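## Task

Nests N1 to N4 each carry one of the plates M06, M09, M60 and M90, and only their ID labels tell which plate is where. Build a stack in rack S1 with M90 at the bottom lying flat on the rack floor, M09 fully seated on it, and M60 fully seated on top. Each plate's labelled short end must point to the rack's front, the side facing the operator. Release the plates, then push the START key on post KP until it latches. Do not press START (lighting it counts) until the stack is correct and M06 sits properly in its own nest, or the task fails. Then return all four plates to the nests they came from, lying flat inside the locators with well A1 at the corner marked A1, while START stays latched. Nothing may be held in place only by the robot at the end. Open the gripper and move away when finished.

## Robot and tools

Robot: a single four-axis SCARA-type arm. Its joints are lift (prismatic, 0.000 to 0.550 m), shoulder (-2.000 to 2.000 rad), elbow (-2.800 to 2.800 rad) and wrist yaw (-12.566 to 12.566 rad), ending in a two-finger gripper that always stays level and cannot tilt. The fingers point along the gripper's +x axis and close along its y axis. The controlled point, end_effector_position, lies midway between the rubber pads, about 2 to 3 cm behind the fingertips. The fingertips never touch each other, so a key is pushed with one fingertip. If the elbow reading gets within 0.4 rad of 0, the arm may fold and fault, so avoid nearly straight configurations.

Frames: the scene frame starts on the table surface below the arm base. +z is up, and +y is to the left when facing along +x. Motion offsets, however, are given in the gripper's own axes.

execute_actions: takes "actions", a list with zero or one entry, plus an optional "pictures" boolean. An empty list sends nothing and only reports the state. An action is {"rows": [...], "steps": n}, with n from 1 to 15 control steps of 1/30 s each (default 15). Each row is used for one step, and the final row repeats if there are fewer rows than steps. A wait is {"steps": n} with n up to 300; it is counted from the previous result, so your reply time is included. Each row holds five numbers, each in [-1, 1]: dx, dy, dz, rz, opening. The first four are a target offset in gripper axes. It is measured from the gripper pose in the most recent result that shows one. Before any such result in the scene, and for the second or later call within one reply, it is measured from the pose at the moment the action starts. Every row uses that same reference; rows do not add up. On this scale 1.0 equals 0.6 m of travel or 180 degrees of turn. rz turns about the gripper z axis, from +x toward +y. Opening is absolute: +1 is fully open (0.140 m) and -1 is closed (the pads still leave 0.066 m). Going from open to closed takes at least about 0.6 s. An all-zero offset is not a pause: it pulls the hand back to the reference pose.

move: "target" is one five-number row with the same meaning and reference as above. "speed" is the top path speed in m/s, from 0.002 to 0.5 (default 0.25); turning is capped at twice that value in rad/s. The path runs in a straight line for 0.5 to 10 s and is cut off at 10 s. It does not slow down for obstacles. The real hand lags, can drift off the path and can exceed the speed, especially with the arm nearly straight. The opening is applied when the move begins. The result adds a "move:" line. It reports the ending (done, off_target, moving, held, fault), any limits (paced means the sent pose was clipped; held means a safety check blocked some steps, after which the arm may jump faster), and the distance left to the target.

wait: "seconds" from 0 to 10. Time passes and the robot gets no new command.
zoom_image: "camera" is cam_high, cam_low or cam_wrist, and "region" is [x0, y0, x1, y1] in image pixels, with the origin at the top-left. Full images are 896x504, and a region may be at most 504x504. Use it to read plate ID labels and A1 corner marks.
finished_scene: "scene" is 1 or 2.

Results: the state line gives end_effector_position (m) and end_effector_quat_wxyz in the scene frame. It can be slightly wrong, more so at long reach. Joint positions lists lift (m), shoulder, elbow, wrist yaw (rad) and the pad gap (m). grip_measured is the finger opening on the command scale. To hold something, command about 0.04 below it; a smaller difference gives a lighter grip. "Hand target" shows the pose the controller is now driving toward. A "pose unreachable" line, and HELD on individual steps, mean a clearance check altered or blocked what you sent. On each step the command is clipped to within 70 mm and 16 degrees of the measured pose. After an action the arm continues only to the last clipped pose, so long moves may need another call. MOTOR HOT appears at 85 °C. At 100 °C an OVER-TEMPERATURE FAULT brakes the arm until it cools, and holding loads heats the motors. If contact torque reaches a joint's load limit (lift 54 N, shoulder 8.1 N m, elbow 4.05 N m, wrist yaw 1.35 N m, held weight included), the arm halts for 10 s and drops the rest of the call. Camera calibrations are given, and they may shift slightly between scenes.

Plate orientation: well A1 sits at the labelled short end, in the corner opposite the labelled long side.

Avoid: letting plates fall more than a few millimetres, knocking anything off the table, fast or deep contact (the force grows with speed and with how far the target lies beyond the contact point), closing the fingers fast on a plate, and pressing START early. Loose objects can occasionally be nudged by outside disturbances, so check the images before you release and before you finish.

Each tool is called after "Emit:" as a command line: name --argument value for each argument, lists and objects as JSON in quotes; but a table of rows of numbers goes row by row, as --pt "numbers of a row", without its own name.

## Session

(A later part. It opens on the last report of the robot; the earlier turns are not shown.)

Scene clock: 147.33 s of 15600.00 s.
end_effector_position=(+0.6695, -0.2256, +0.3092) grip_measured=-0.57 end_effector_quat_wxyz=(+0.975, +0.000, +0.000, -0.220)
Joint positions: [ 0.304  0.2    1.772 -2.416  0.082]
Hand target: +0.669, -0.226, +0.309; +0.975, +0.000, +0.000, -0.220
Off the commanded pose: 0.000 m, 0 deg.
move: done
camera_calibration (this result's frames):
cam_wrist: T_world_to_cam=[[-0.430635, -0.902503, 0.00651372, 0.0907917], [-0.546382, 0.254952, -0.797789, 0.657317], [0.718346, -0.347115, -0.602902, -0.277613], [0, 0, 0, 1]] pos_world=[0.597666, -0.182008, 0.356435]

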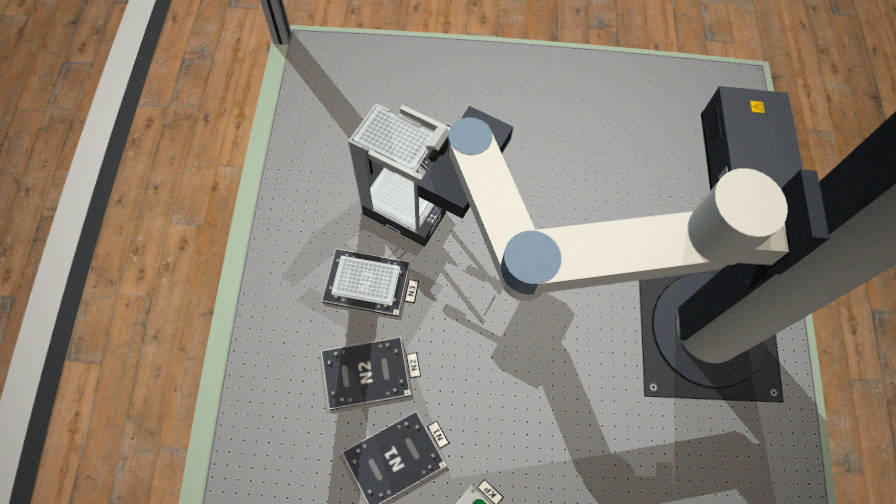

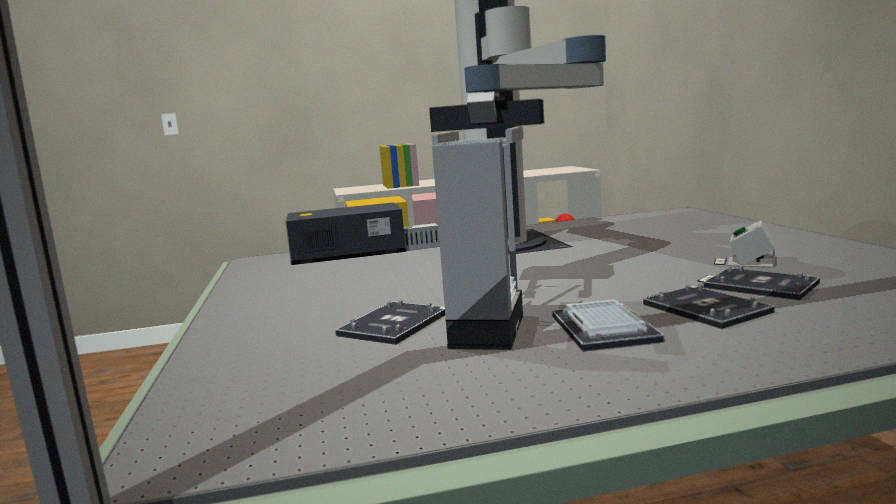

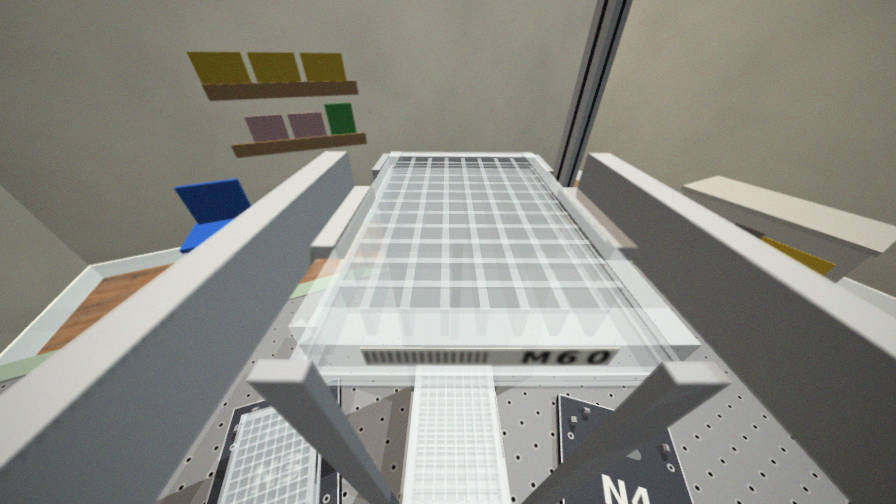

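Emit:
move --target '[0,0,-0.33,0,-0.62]' --speed 0.15

Emit:
move --target '[0,0,-0.0237,0,-0.62]' --speed 0.015

Emit:
move --target '[0,0,0,0,0.3]'

Emit:
move --target '[-0.27,0,0,0,0.3]' --speed 0.3

Emit:
move --target '[0,0.23,-0.018,0.114,0]' --speed 0.3

Emit:
move --target '[0.22,0,0,0,0]' --speed 0.3

Scene clock: 153.57 s of 15600.00 s.
end_effector_position=(+0.6695, -0.2256, +0.1112) grip_measured=-0.57 end_effector_quat_wxyz=(+0.975, +0.000, +0.000, -0.220)
Joint positions: [ 0.106  0.2    1.772 -2.416  0.082]
Hand target: +0.669, -0.226, +0.111; +0.975, +0.000, +0.000, -0.220
Off the commanded pose: 0.000 m, 0 deg.
After step 90, 1.57 s passed at rest.
move: done
camera_calibration (this result's frames):
cam_wrist: T_world_to_cam=[[-0.430666, -0.902488, 0.00651372, 0.0920951], [-0.546373, 0.254971, -0.797789, 0.499291], [0.718334, -0.34714, -0.602902, -0.397026], [0, 0, 0, 1]] pos_world=[0.597659, -0.182014, 0.158361]

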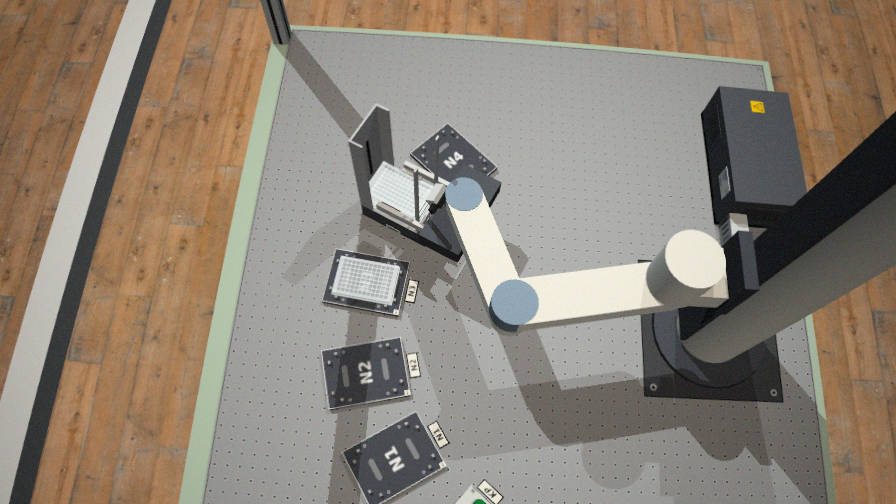

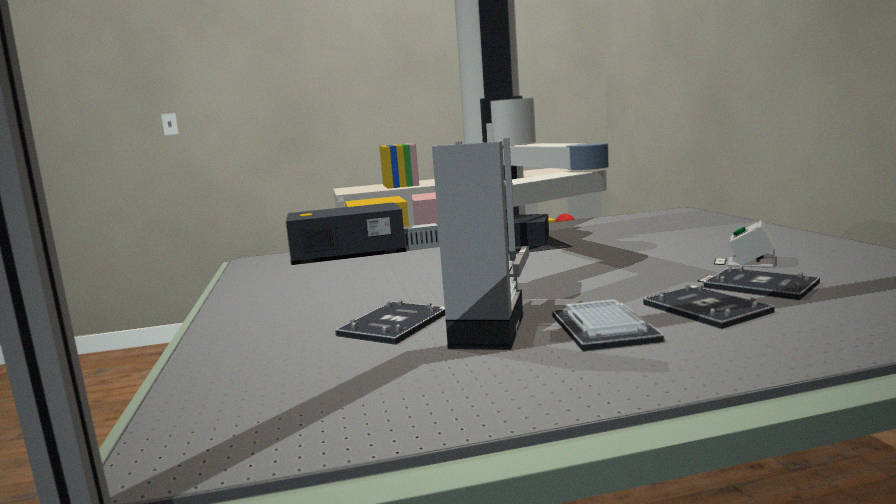

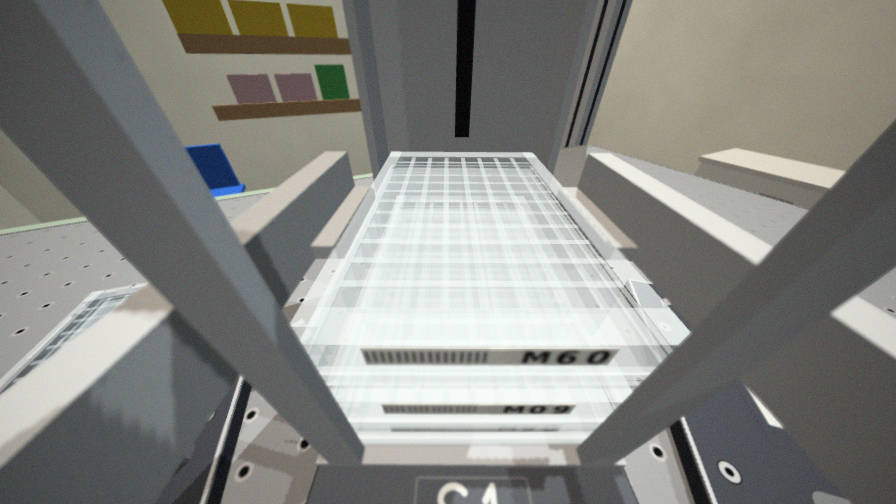

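Scene clock: 154.73 s of 15600.00 s.
end_effector_position=(+0.6695, -0.2256, +0.0972) grip_measured=-0.57 end_effector_quat_wxyz=(+0.975, +0.000, +0.000, -0.220)
Joint positions: [ 0.092  0.2    1.772 -2.416  0.082]
Hand target: +0.669, -0.226, +0.097; +0.975, +0.000, +0.000, -0.220
Off the commanded pose: 0.000 m, 0 deg.
move: done
camera_calibration (this result's frames):
cam_wrist: T_world_to_cam=[[-0.430696, -0.902473, 0.00651372, 0.0922176], [-0.546364, 0.254989, -0.797789, 0.4882], [0.718322, -0.347163, -0.602902, -0.405455], [0, 0, 0, 1]] pos_world=[0.597701, -0.182021, 0.14443]

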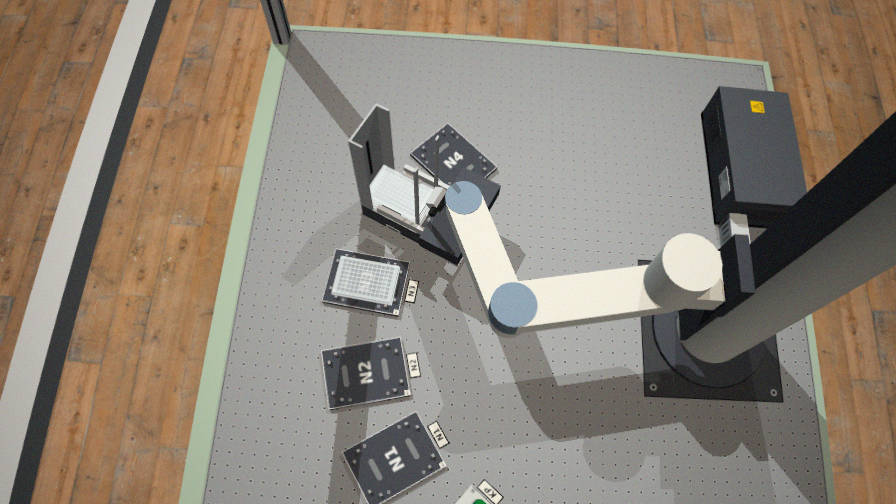

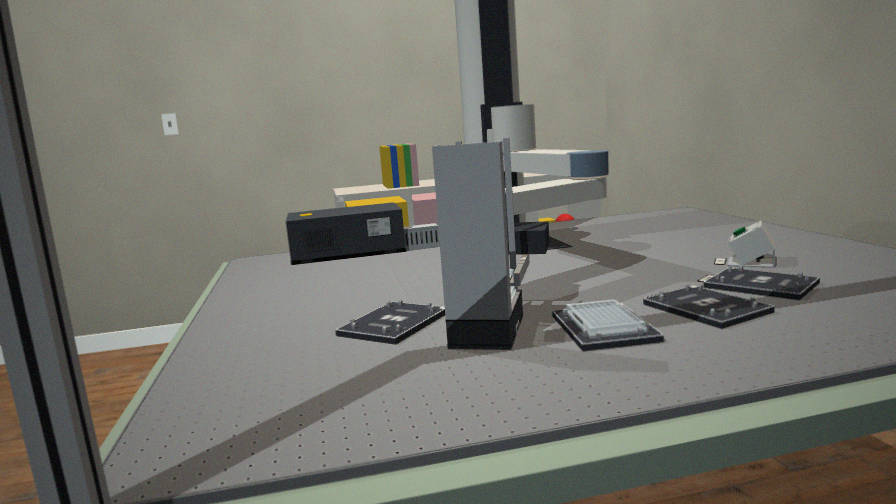

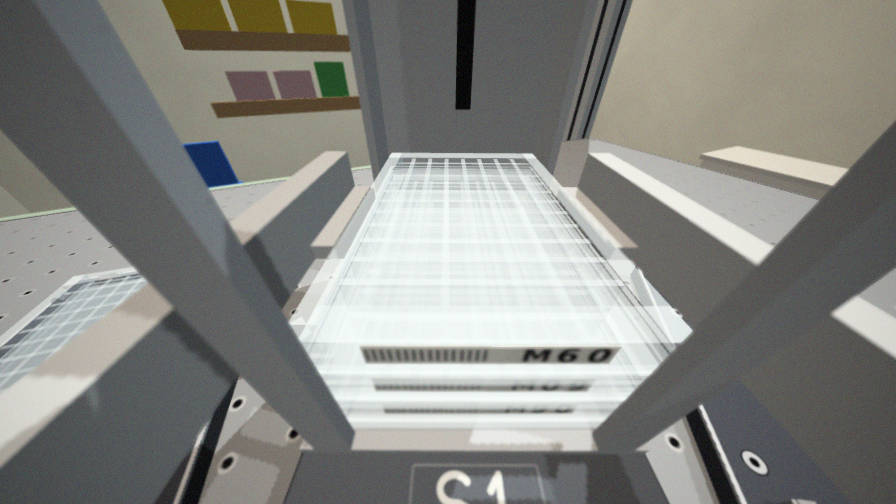

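Scene clock: 155.23 s of 15600.00 s.
end_effector_position=(+0.6695, -0.2256, +0.0973) grip_measured=+0.30 end_effector_quat_wxyz=(+0.975, +0.000, +0.000, -0.220)
Joint positions: [ 0.092  0.2    1.772 -2.416  0.114]
Hand target: +0.669, -0.226, +0.097; +0.975, +0.000, +0.000, -0.220
Off the commanded pose: 0.000 m, 0 deg.
move: done
camera_calibration (this result's frames):
cam_wrist: T_world_to_cam=[[-0.430673, -0.902485, 0.00651372, 0.0922074], [-0.546371, 0.254974, -0.797789, 0.488243], [0.718331, -0.347145, -0.602902, -0.405431], [0, 0, 0, 1]] pos_world=[0.597707, -0.182017, 0.144479]

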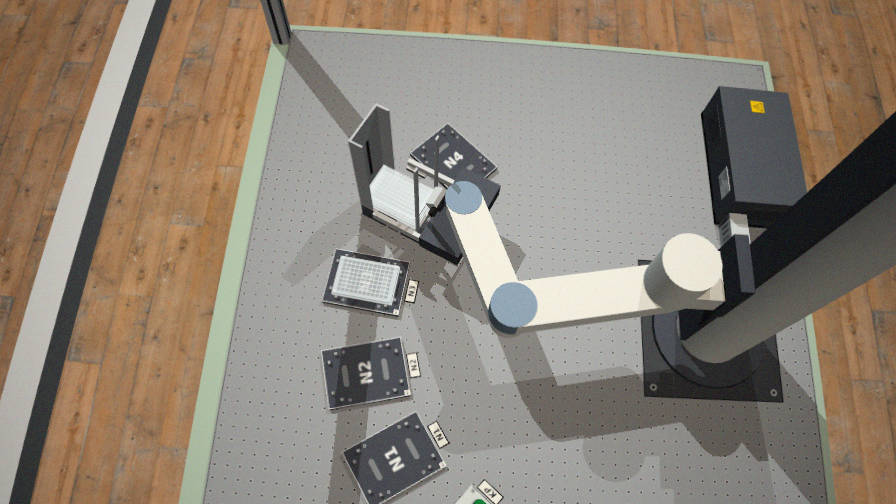

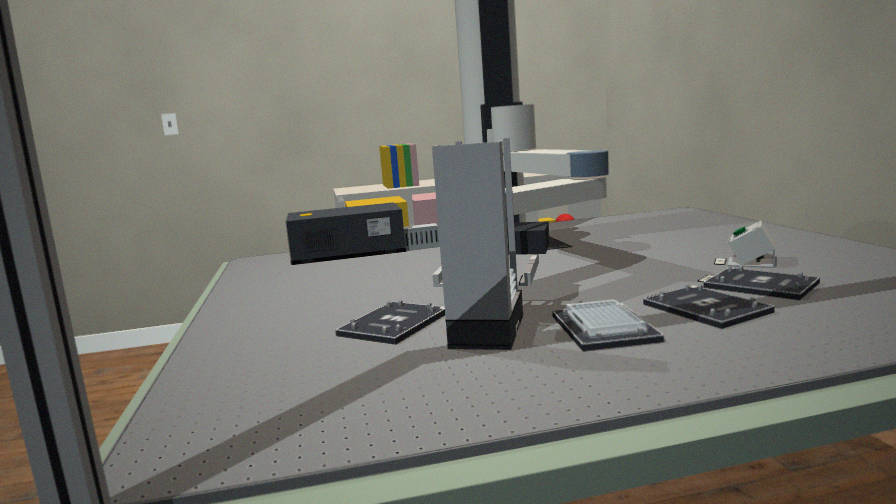

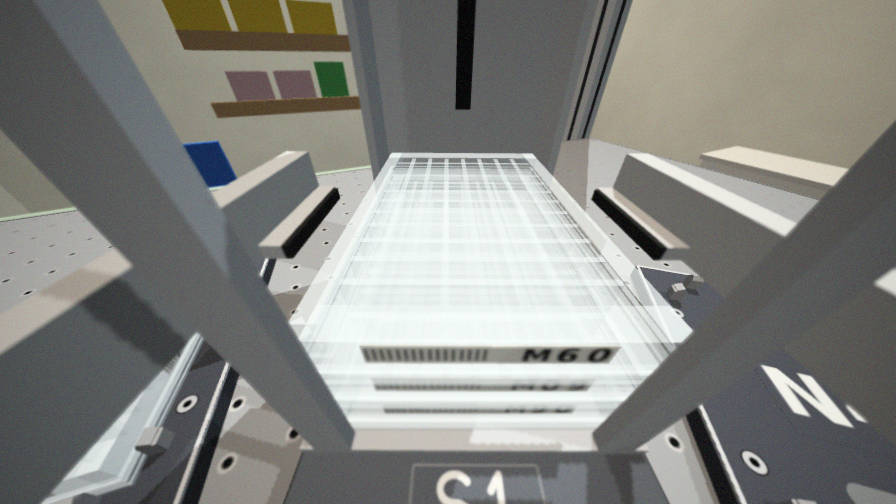

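Scene clock: 156.20 s of 15600.00 s.
end_effector_position=(+0.5232, -0.1560, +0.0973) grip_measured=+0.30 end_effector_quat_wxyz=(+0.975, +0.000, +0.000, -0.220)
Joint positions: [ 0.092  0.538  0.955 -1.937  0.114]
Hand target: +0.523, -0.156, +0.097; +0.975, +0.000, +0.000, -0.220
Off the commanded pose: 0.000 m, 0 deg.
move: done
camera_calibration (this result's frames):
cam_wrist: T_world_to_cam=[[-0.430816, -0.902416, 0.00651372, 0.0920786], [-0.546331, 0.255061, -0.797789, 0.390536], [0.718276, -0.347259, -0.602902, -0.276172], [0, 0, 0, 1]] pos_world=[0.451398, -0.11242, 0.144461]

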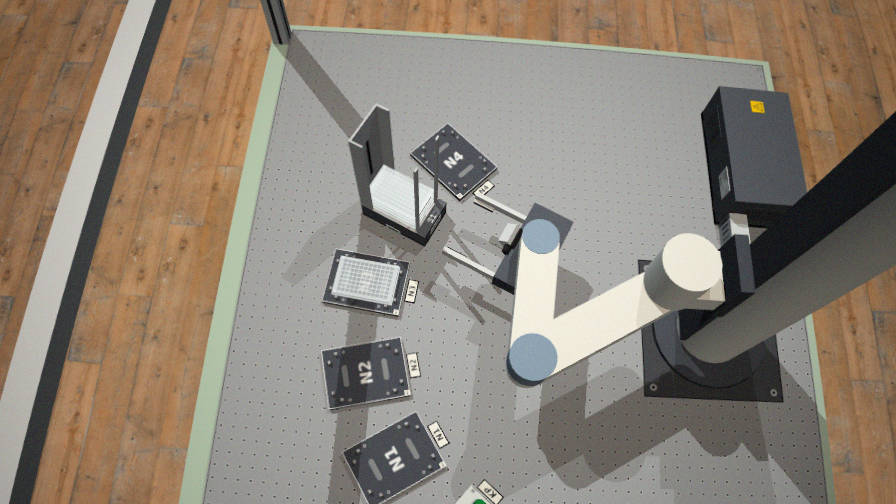

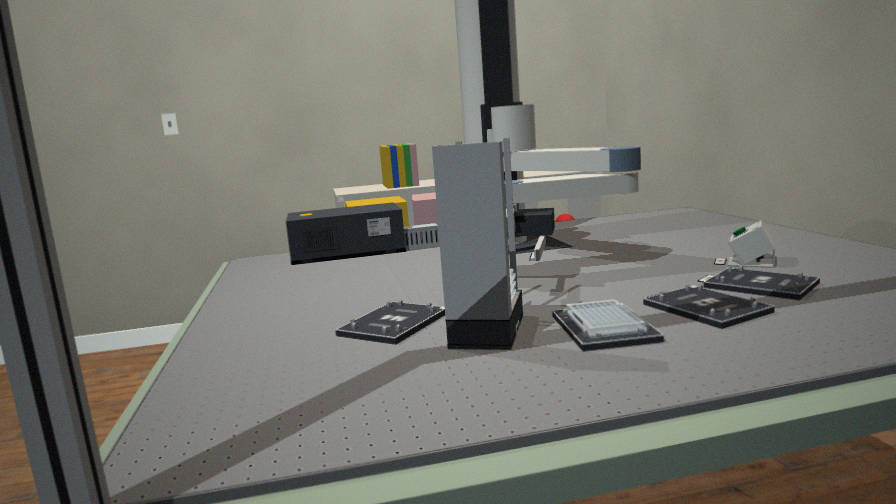

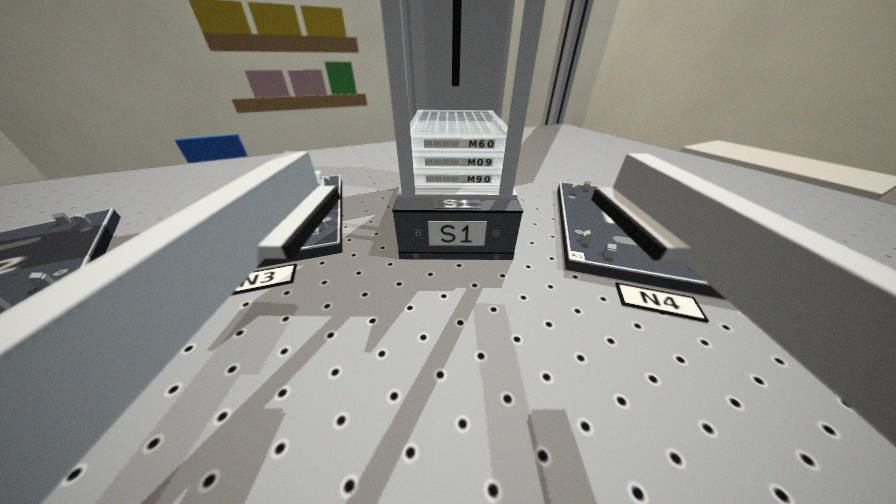

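Scene clock: 157.17 s of 15600.00 s.
end_effector_position=(+0.5825, -0.0312, +0.0865) grip_measured=+0.00 end_effector_quat_wxyz=(+0.999, +0.000, +0.000, -0.043)
Joint positions: [ 0.081  0.833  1.076 -1.995  0.103]
Hand target: +0.582, -0.031, +0.086; +0.999, +0.000, +0.000, -0.043
Off the commanded pose: 0.000 m, 0 deg.
move: done
camera_calibration (this result's frames):
cam_wrist: T_world_to_cam=[[-0.0866041, -0.996222, 0.00651372, 0.0268699], [-0.601099, 0.0470388, -0.797789, 0.40793], [0.794468, -0.0730072, -0.602902, -0.317797], [0, 0, 0, 1]] pos_world=[0.500013, -0.0156216, 0.133666]

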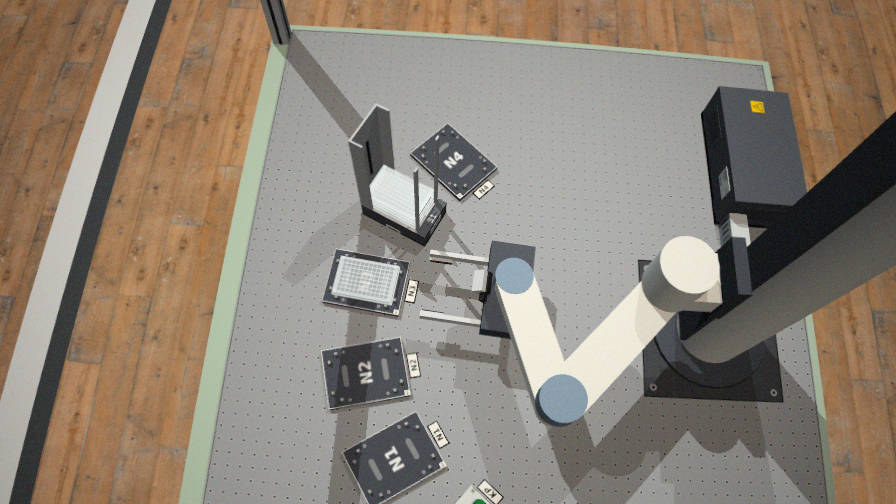

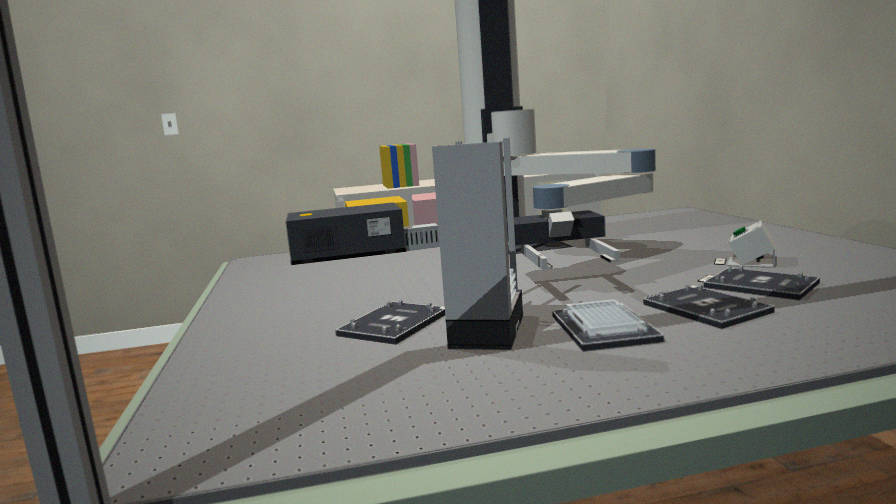

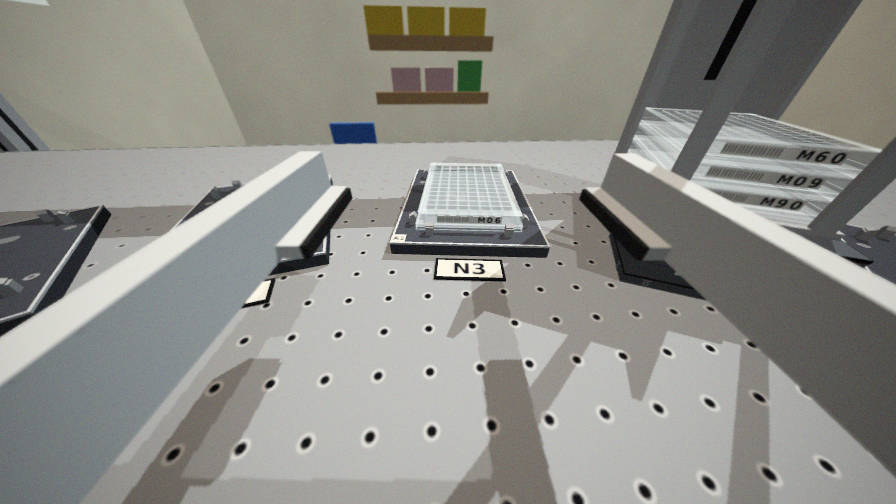

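Scene clock: 158.07 s of 15600.00 s.
end_effector_position=(+0.7140, -0.0425, +0.0865) grip_measured=+0.00 end_effector_quat_wxyz=(+0.999, +0.000, +0.000, -0.043)
Joint positions: [ 0.081  0.553  1.755 -2.394  0.103]
Hand target: +0.714, -0.042, +0.086; +0.999, +0.000, +0.000, -0.043
Off the commanded pose: 0.000 m, 0 deg.
move: done
camera_calibration (this result's frames):
cam_wrist: T_world_to_cam=[[-0.0865006, -0.996231, 0.00651372, 0.026933], [-0.601104, 0.0469764, -0.797789, 0.487527], [0.794475, -0.0729246, -0.602902, -0.423102], [0, 0, 0, 1]] pos_world=[0.631528, -0.0269253, 0.133679]

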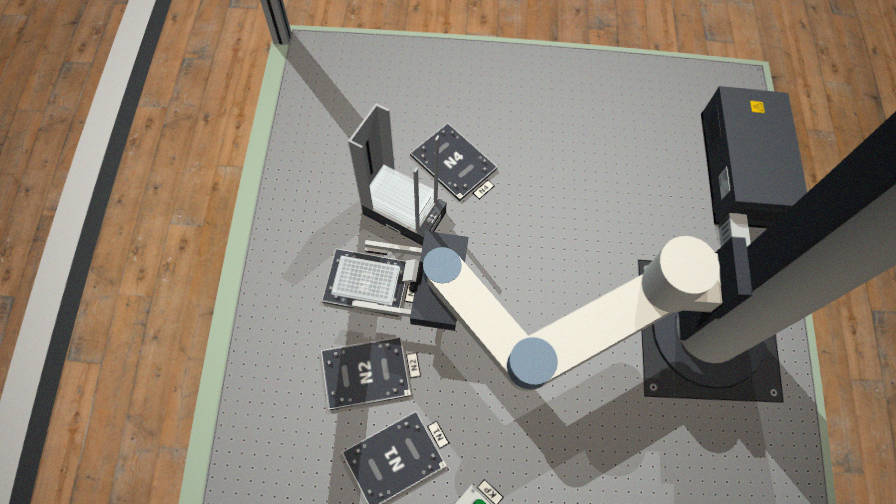

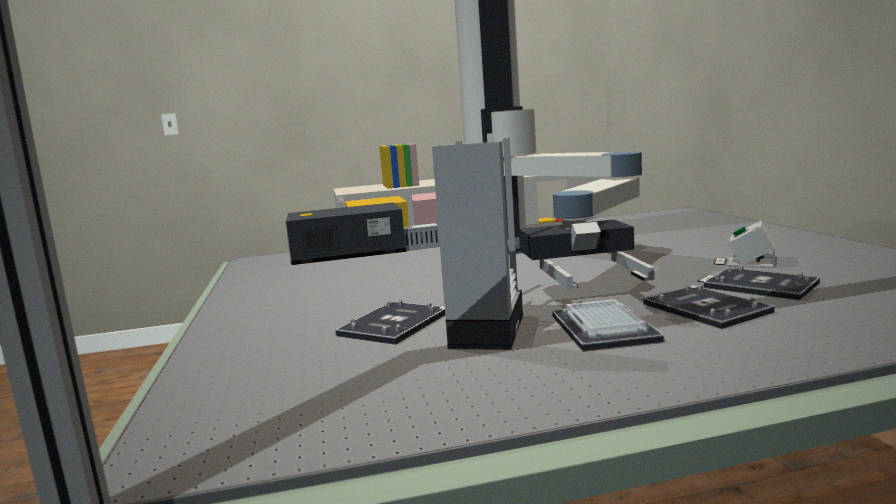

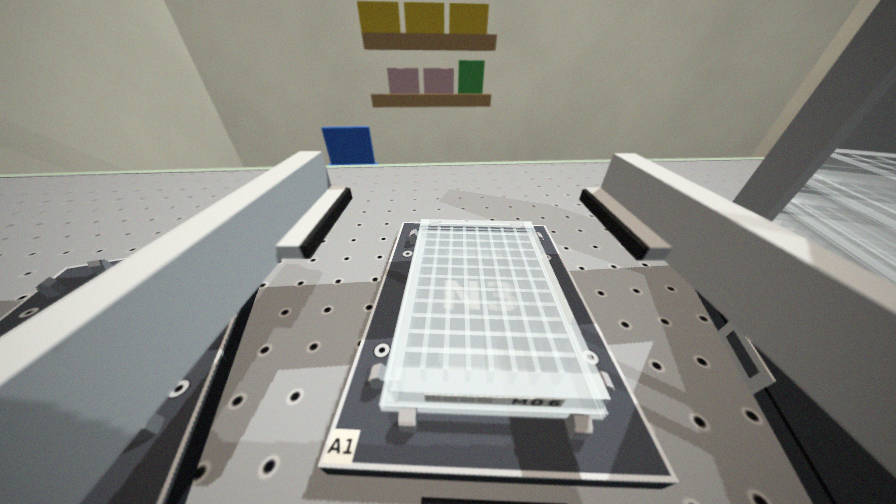

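Emit:
zoom_image --camera "cam_wrist" --region '[340,200,660,450]'

Emit:
zoom_image --camera "cam_low" --region '[540,210,800,360]'

Region (340, 200, 660, 450) of cam_wrist's 896x504 image, scaled by 1.575, with more detail than that image has; it fills the top 394 rows of this view, and the rest is white.

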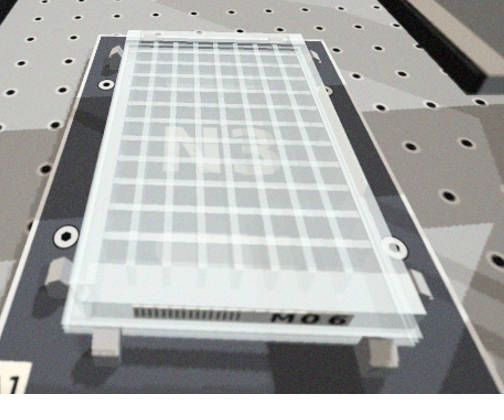

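Region (540, 210, 800, 360) of cam_low's 896x504 image, scaled by 1.938, with more detail than that image has; it fills the top 291 rows of this view, and the rest is white.

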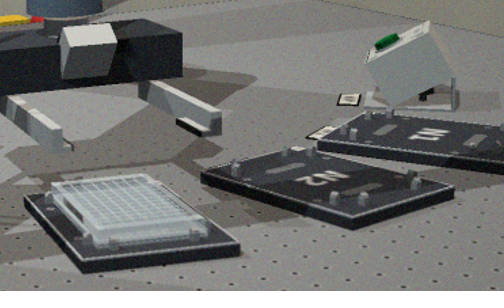

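Emit:
move --target '[-0.52,0.529,0.075,0.333,-1]' --speed 0.4

Scene clock: 166.80 s of 15600.00 s.
end_effector_position=(+0.4301, +0.3005, +0.1315) grip_measured=-1.00 end_effector_quat_wxyz=(+0.887, +0.000, +0.000, +0.462)
Joint positions: [ 0.126  1.741  1.015 -1.795  0.066]
Hand target: +0.430, +0.300, +0.131; +0.887, +0.000, +0.000, +0.462
Off the commanded pose: 0.000 m, 0 deg.
After step 90, 3.93 s passed at rest.
move: done
camera_calibration (this result's frames):
cam_wrist: T_world_to_cam=[[0.819234, -0.573422, 0.00651372, -0.17287], [-0.341475, -0.496919, -0.797789, 0.388395], [0.460707, 0.651351, -0.602902, -0.219463], [0, 0, 0, 1]] pos_world=[0.375356, 0.23682, 0.178668]

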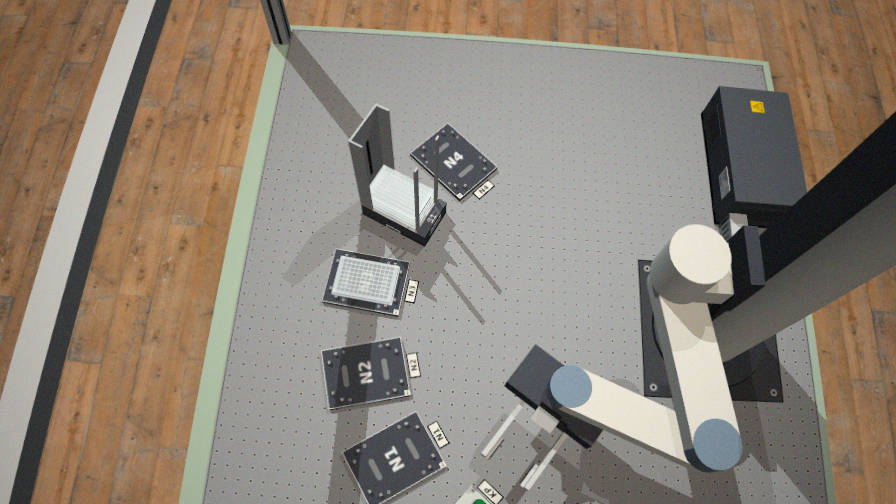

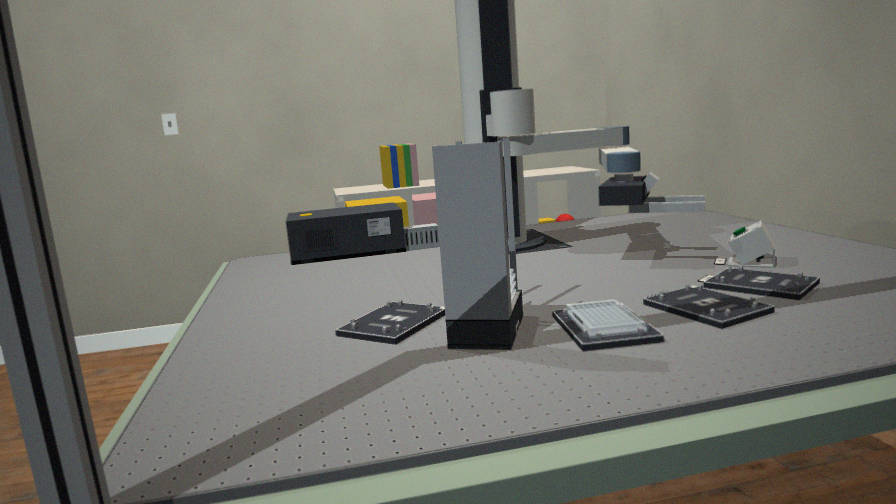

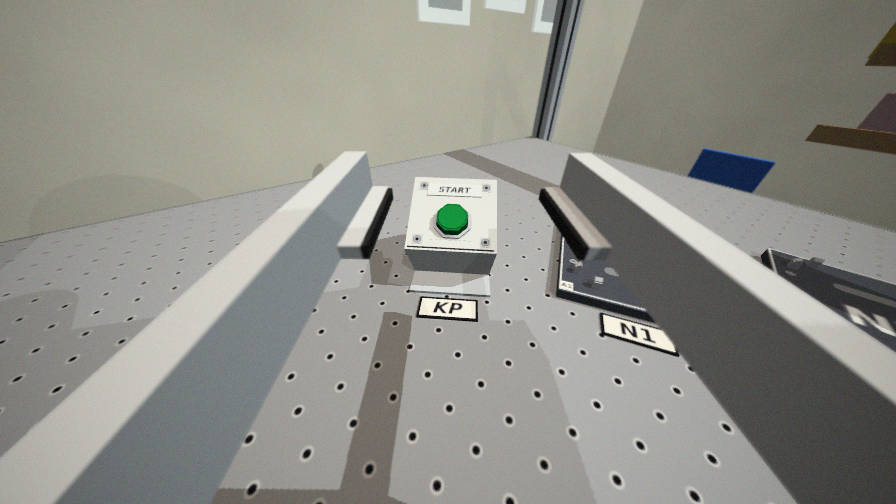

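Emit:
move --target '[0.1,0,0,0,-1]'

Scene clock: 169.77 s of 15600.00 s.
end_effector_position=(+0.4644, +0.3497, +0.1315) grip_measured=-1.00 end_effector_quat_wxyz=(+0.887, +0.000, +0.000, +0.462)
Joint positions: [ 0.126  1.666  1.292 -1.997  0.066]
Hand target: +0.464, +0.350, +0.131; +0.887, +0.000, +0.000, +0.462
Off the commanded pose: 0.000 m, 0 deg.
move: done
camera_calibration (this result's frames):
cam_wrist: T_world_to_cam=[[0.819444, -0.573122, 0.00651372, -0.172914], [-0.341293, -0.497044, -0.797789, 0.424547], [0.460468, 0.65152, -0.602902, -0.267298], [0, 0, 0, 1]] pos_world=[0.40967, 0.286068, 0.178671]

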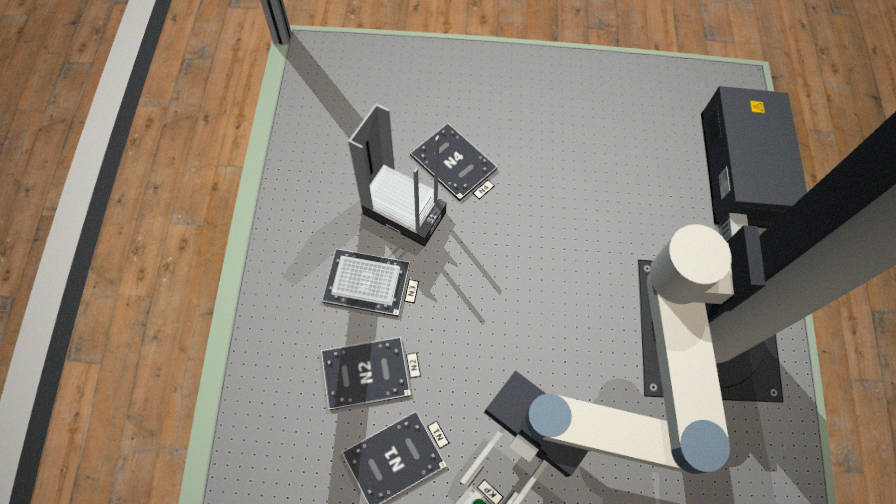

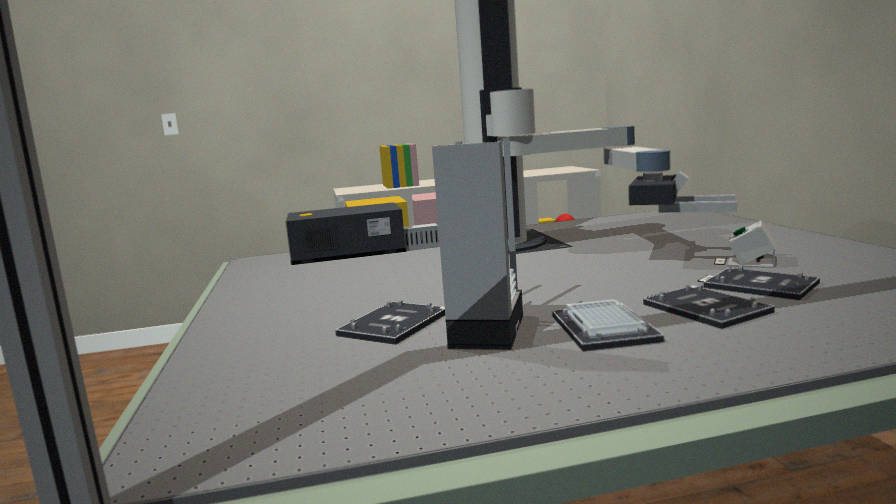

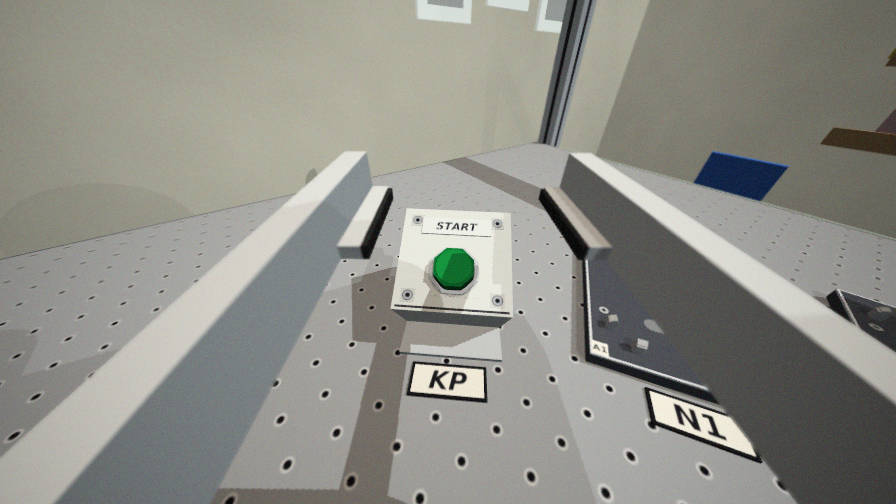

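Emit:
move --target '[0.007,-0.06,-0.06,0,-1]' --speed 0.1

Emit:
move --target '[0,0,-0.013,0,-1]' --speed 0.01

Scene clock: 174.10 s of 15600.00 s.
end_effector_position=(+0.4965, +0.3325, +0.0954) grip_measured=-1.00 end_effector_quat_wxyz=(+0.887, +0.000, +0.000, +0.462)
Joint positions: [ 0.09   1.537  1.343 -1.919  0.066]
Hand target: +0.496, +0.333, +0.095; +0.887, +0.000, +0.000, +0.462
Off the commanded pose: 0.000 m, 0 deg.
After step 90, 0.53 s passed at rest.
move: done
camera_calibration (this result's frames):
cam_wrist: T_world_to_cam=[[0.819139, -0.573558, 0.00651372, -0.208528], [-0.341557, -0.496862, -0.797789, 0.398197], [0.460815, 0.651275, -0.602902, -0.292628], [0, 0, 0, 1]] pos_world=[0.441668, 0.268827, 0.142609]

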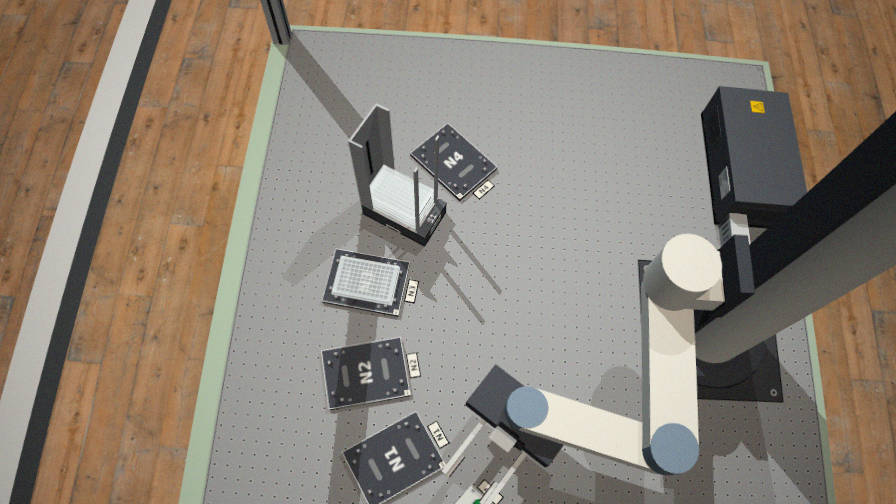

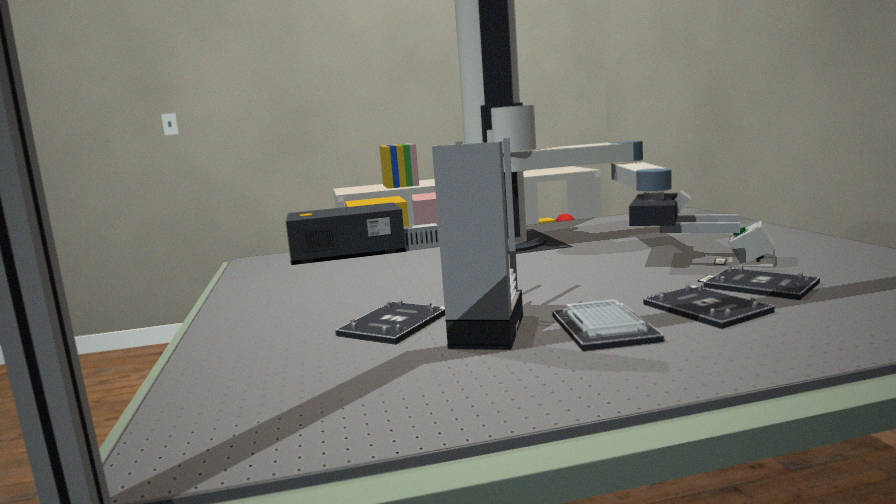

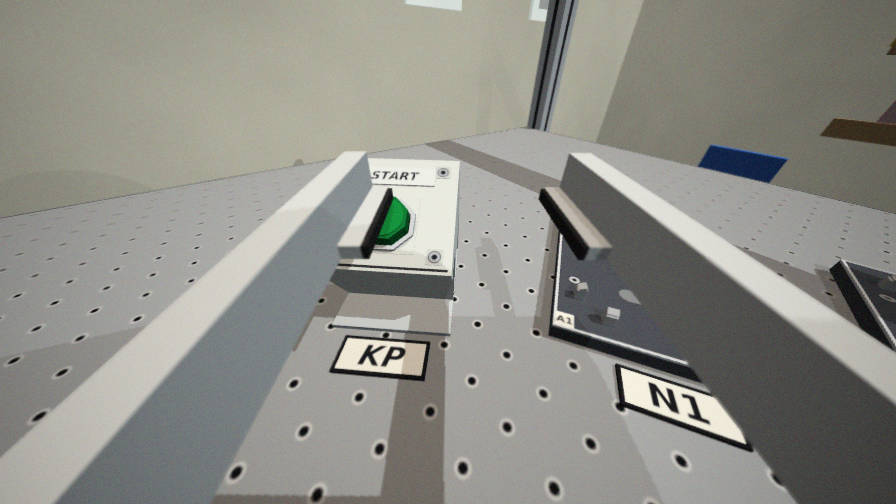

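Scene clock: 175.10 s of 15600.00 s.
end_effector_position=(+0.4965, +0.3325, +0.0876) grip_measured=-1.00 end_effector_quat_wxyz=(+0.887, +0.000, +0.000, +0.462)
Joint positions: [ 0.083  1.537  1.343 -1.919  0.066]
Hand target: +0.496, +0.332, +0.088; +0.887, +0.000, +0.000, +0.462
Off the commanded pose: 0.000 m, 0 deg.
move: done
camera_calibration (this result's frames):
cam_wrist: T_world_to_cam=[[0.81913, -0.573571, 0.00651372, -0.208478], [-0.341565, -0.496857, -0.797789, 0.391982], [0.460825, 0.651268, -0.602902, -0.297328], [0, 0, 0, 1]] pos_world=[0.441674, 0.268822, 0.134817]

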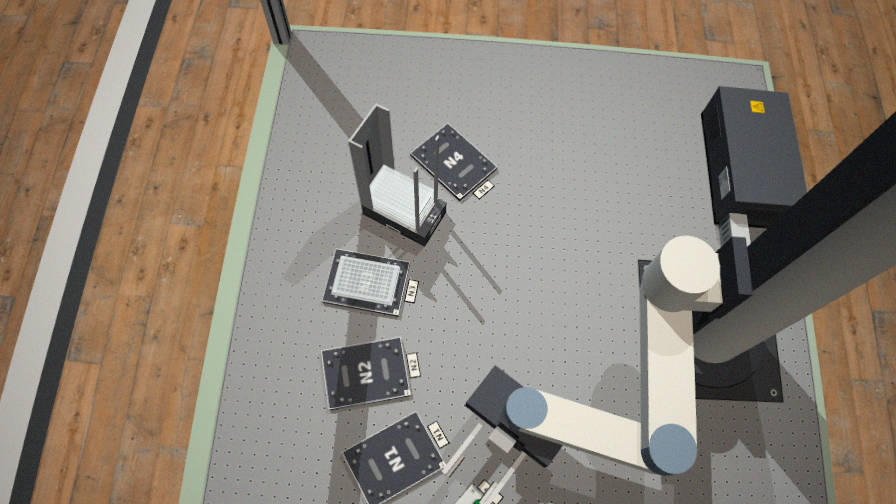

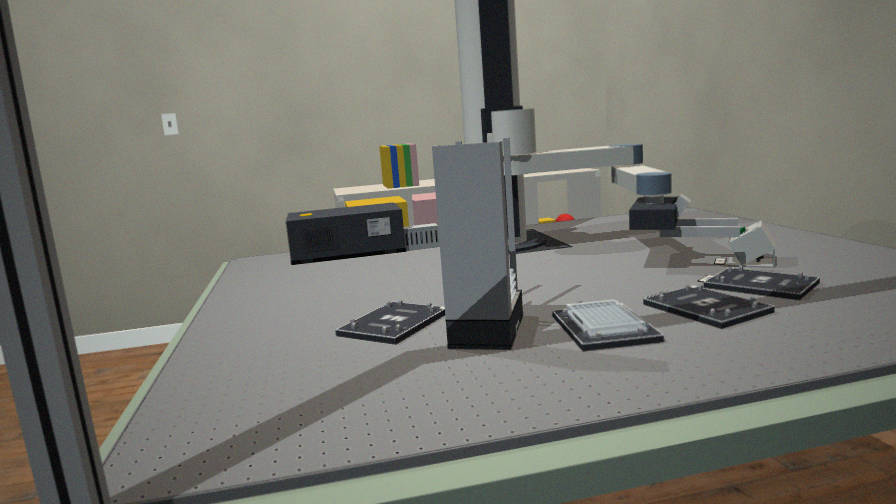

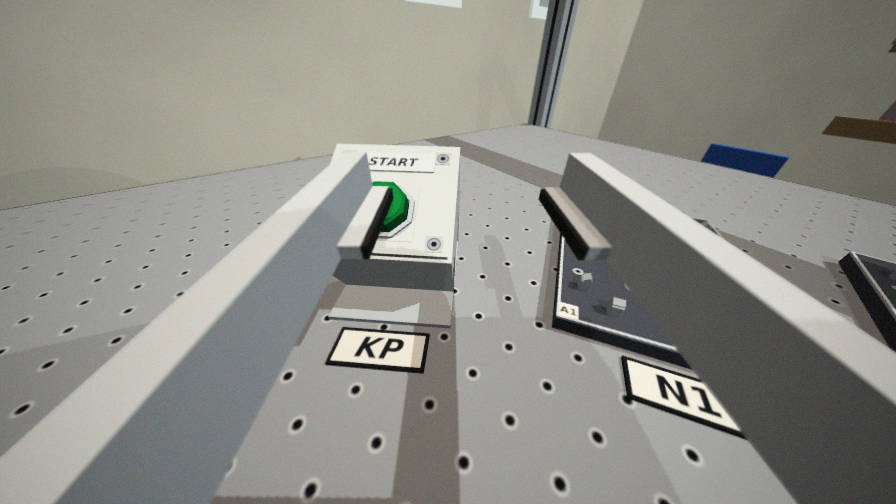

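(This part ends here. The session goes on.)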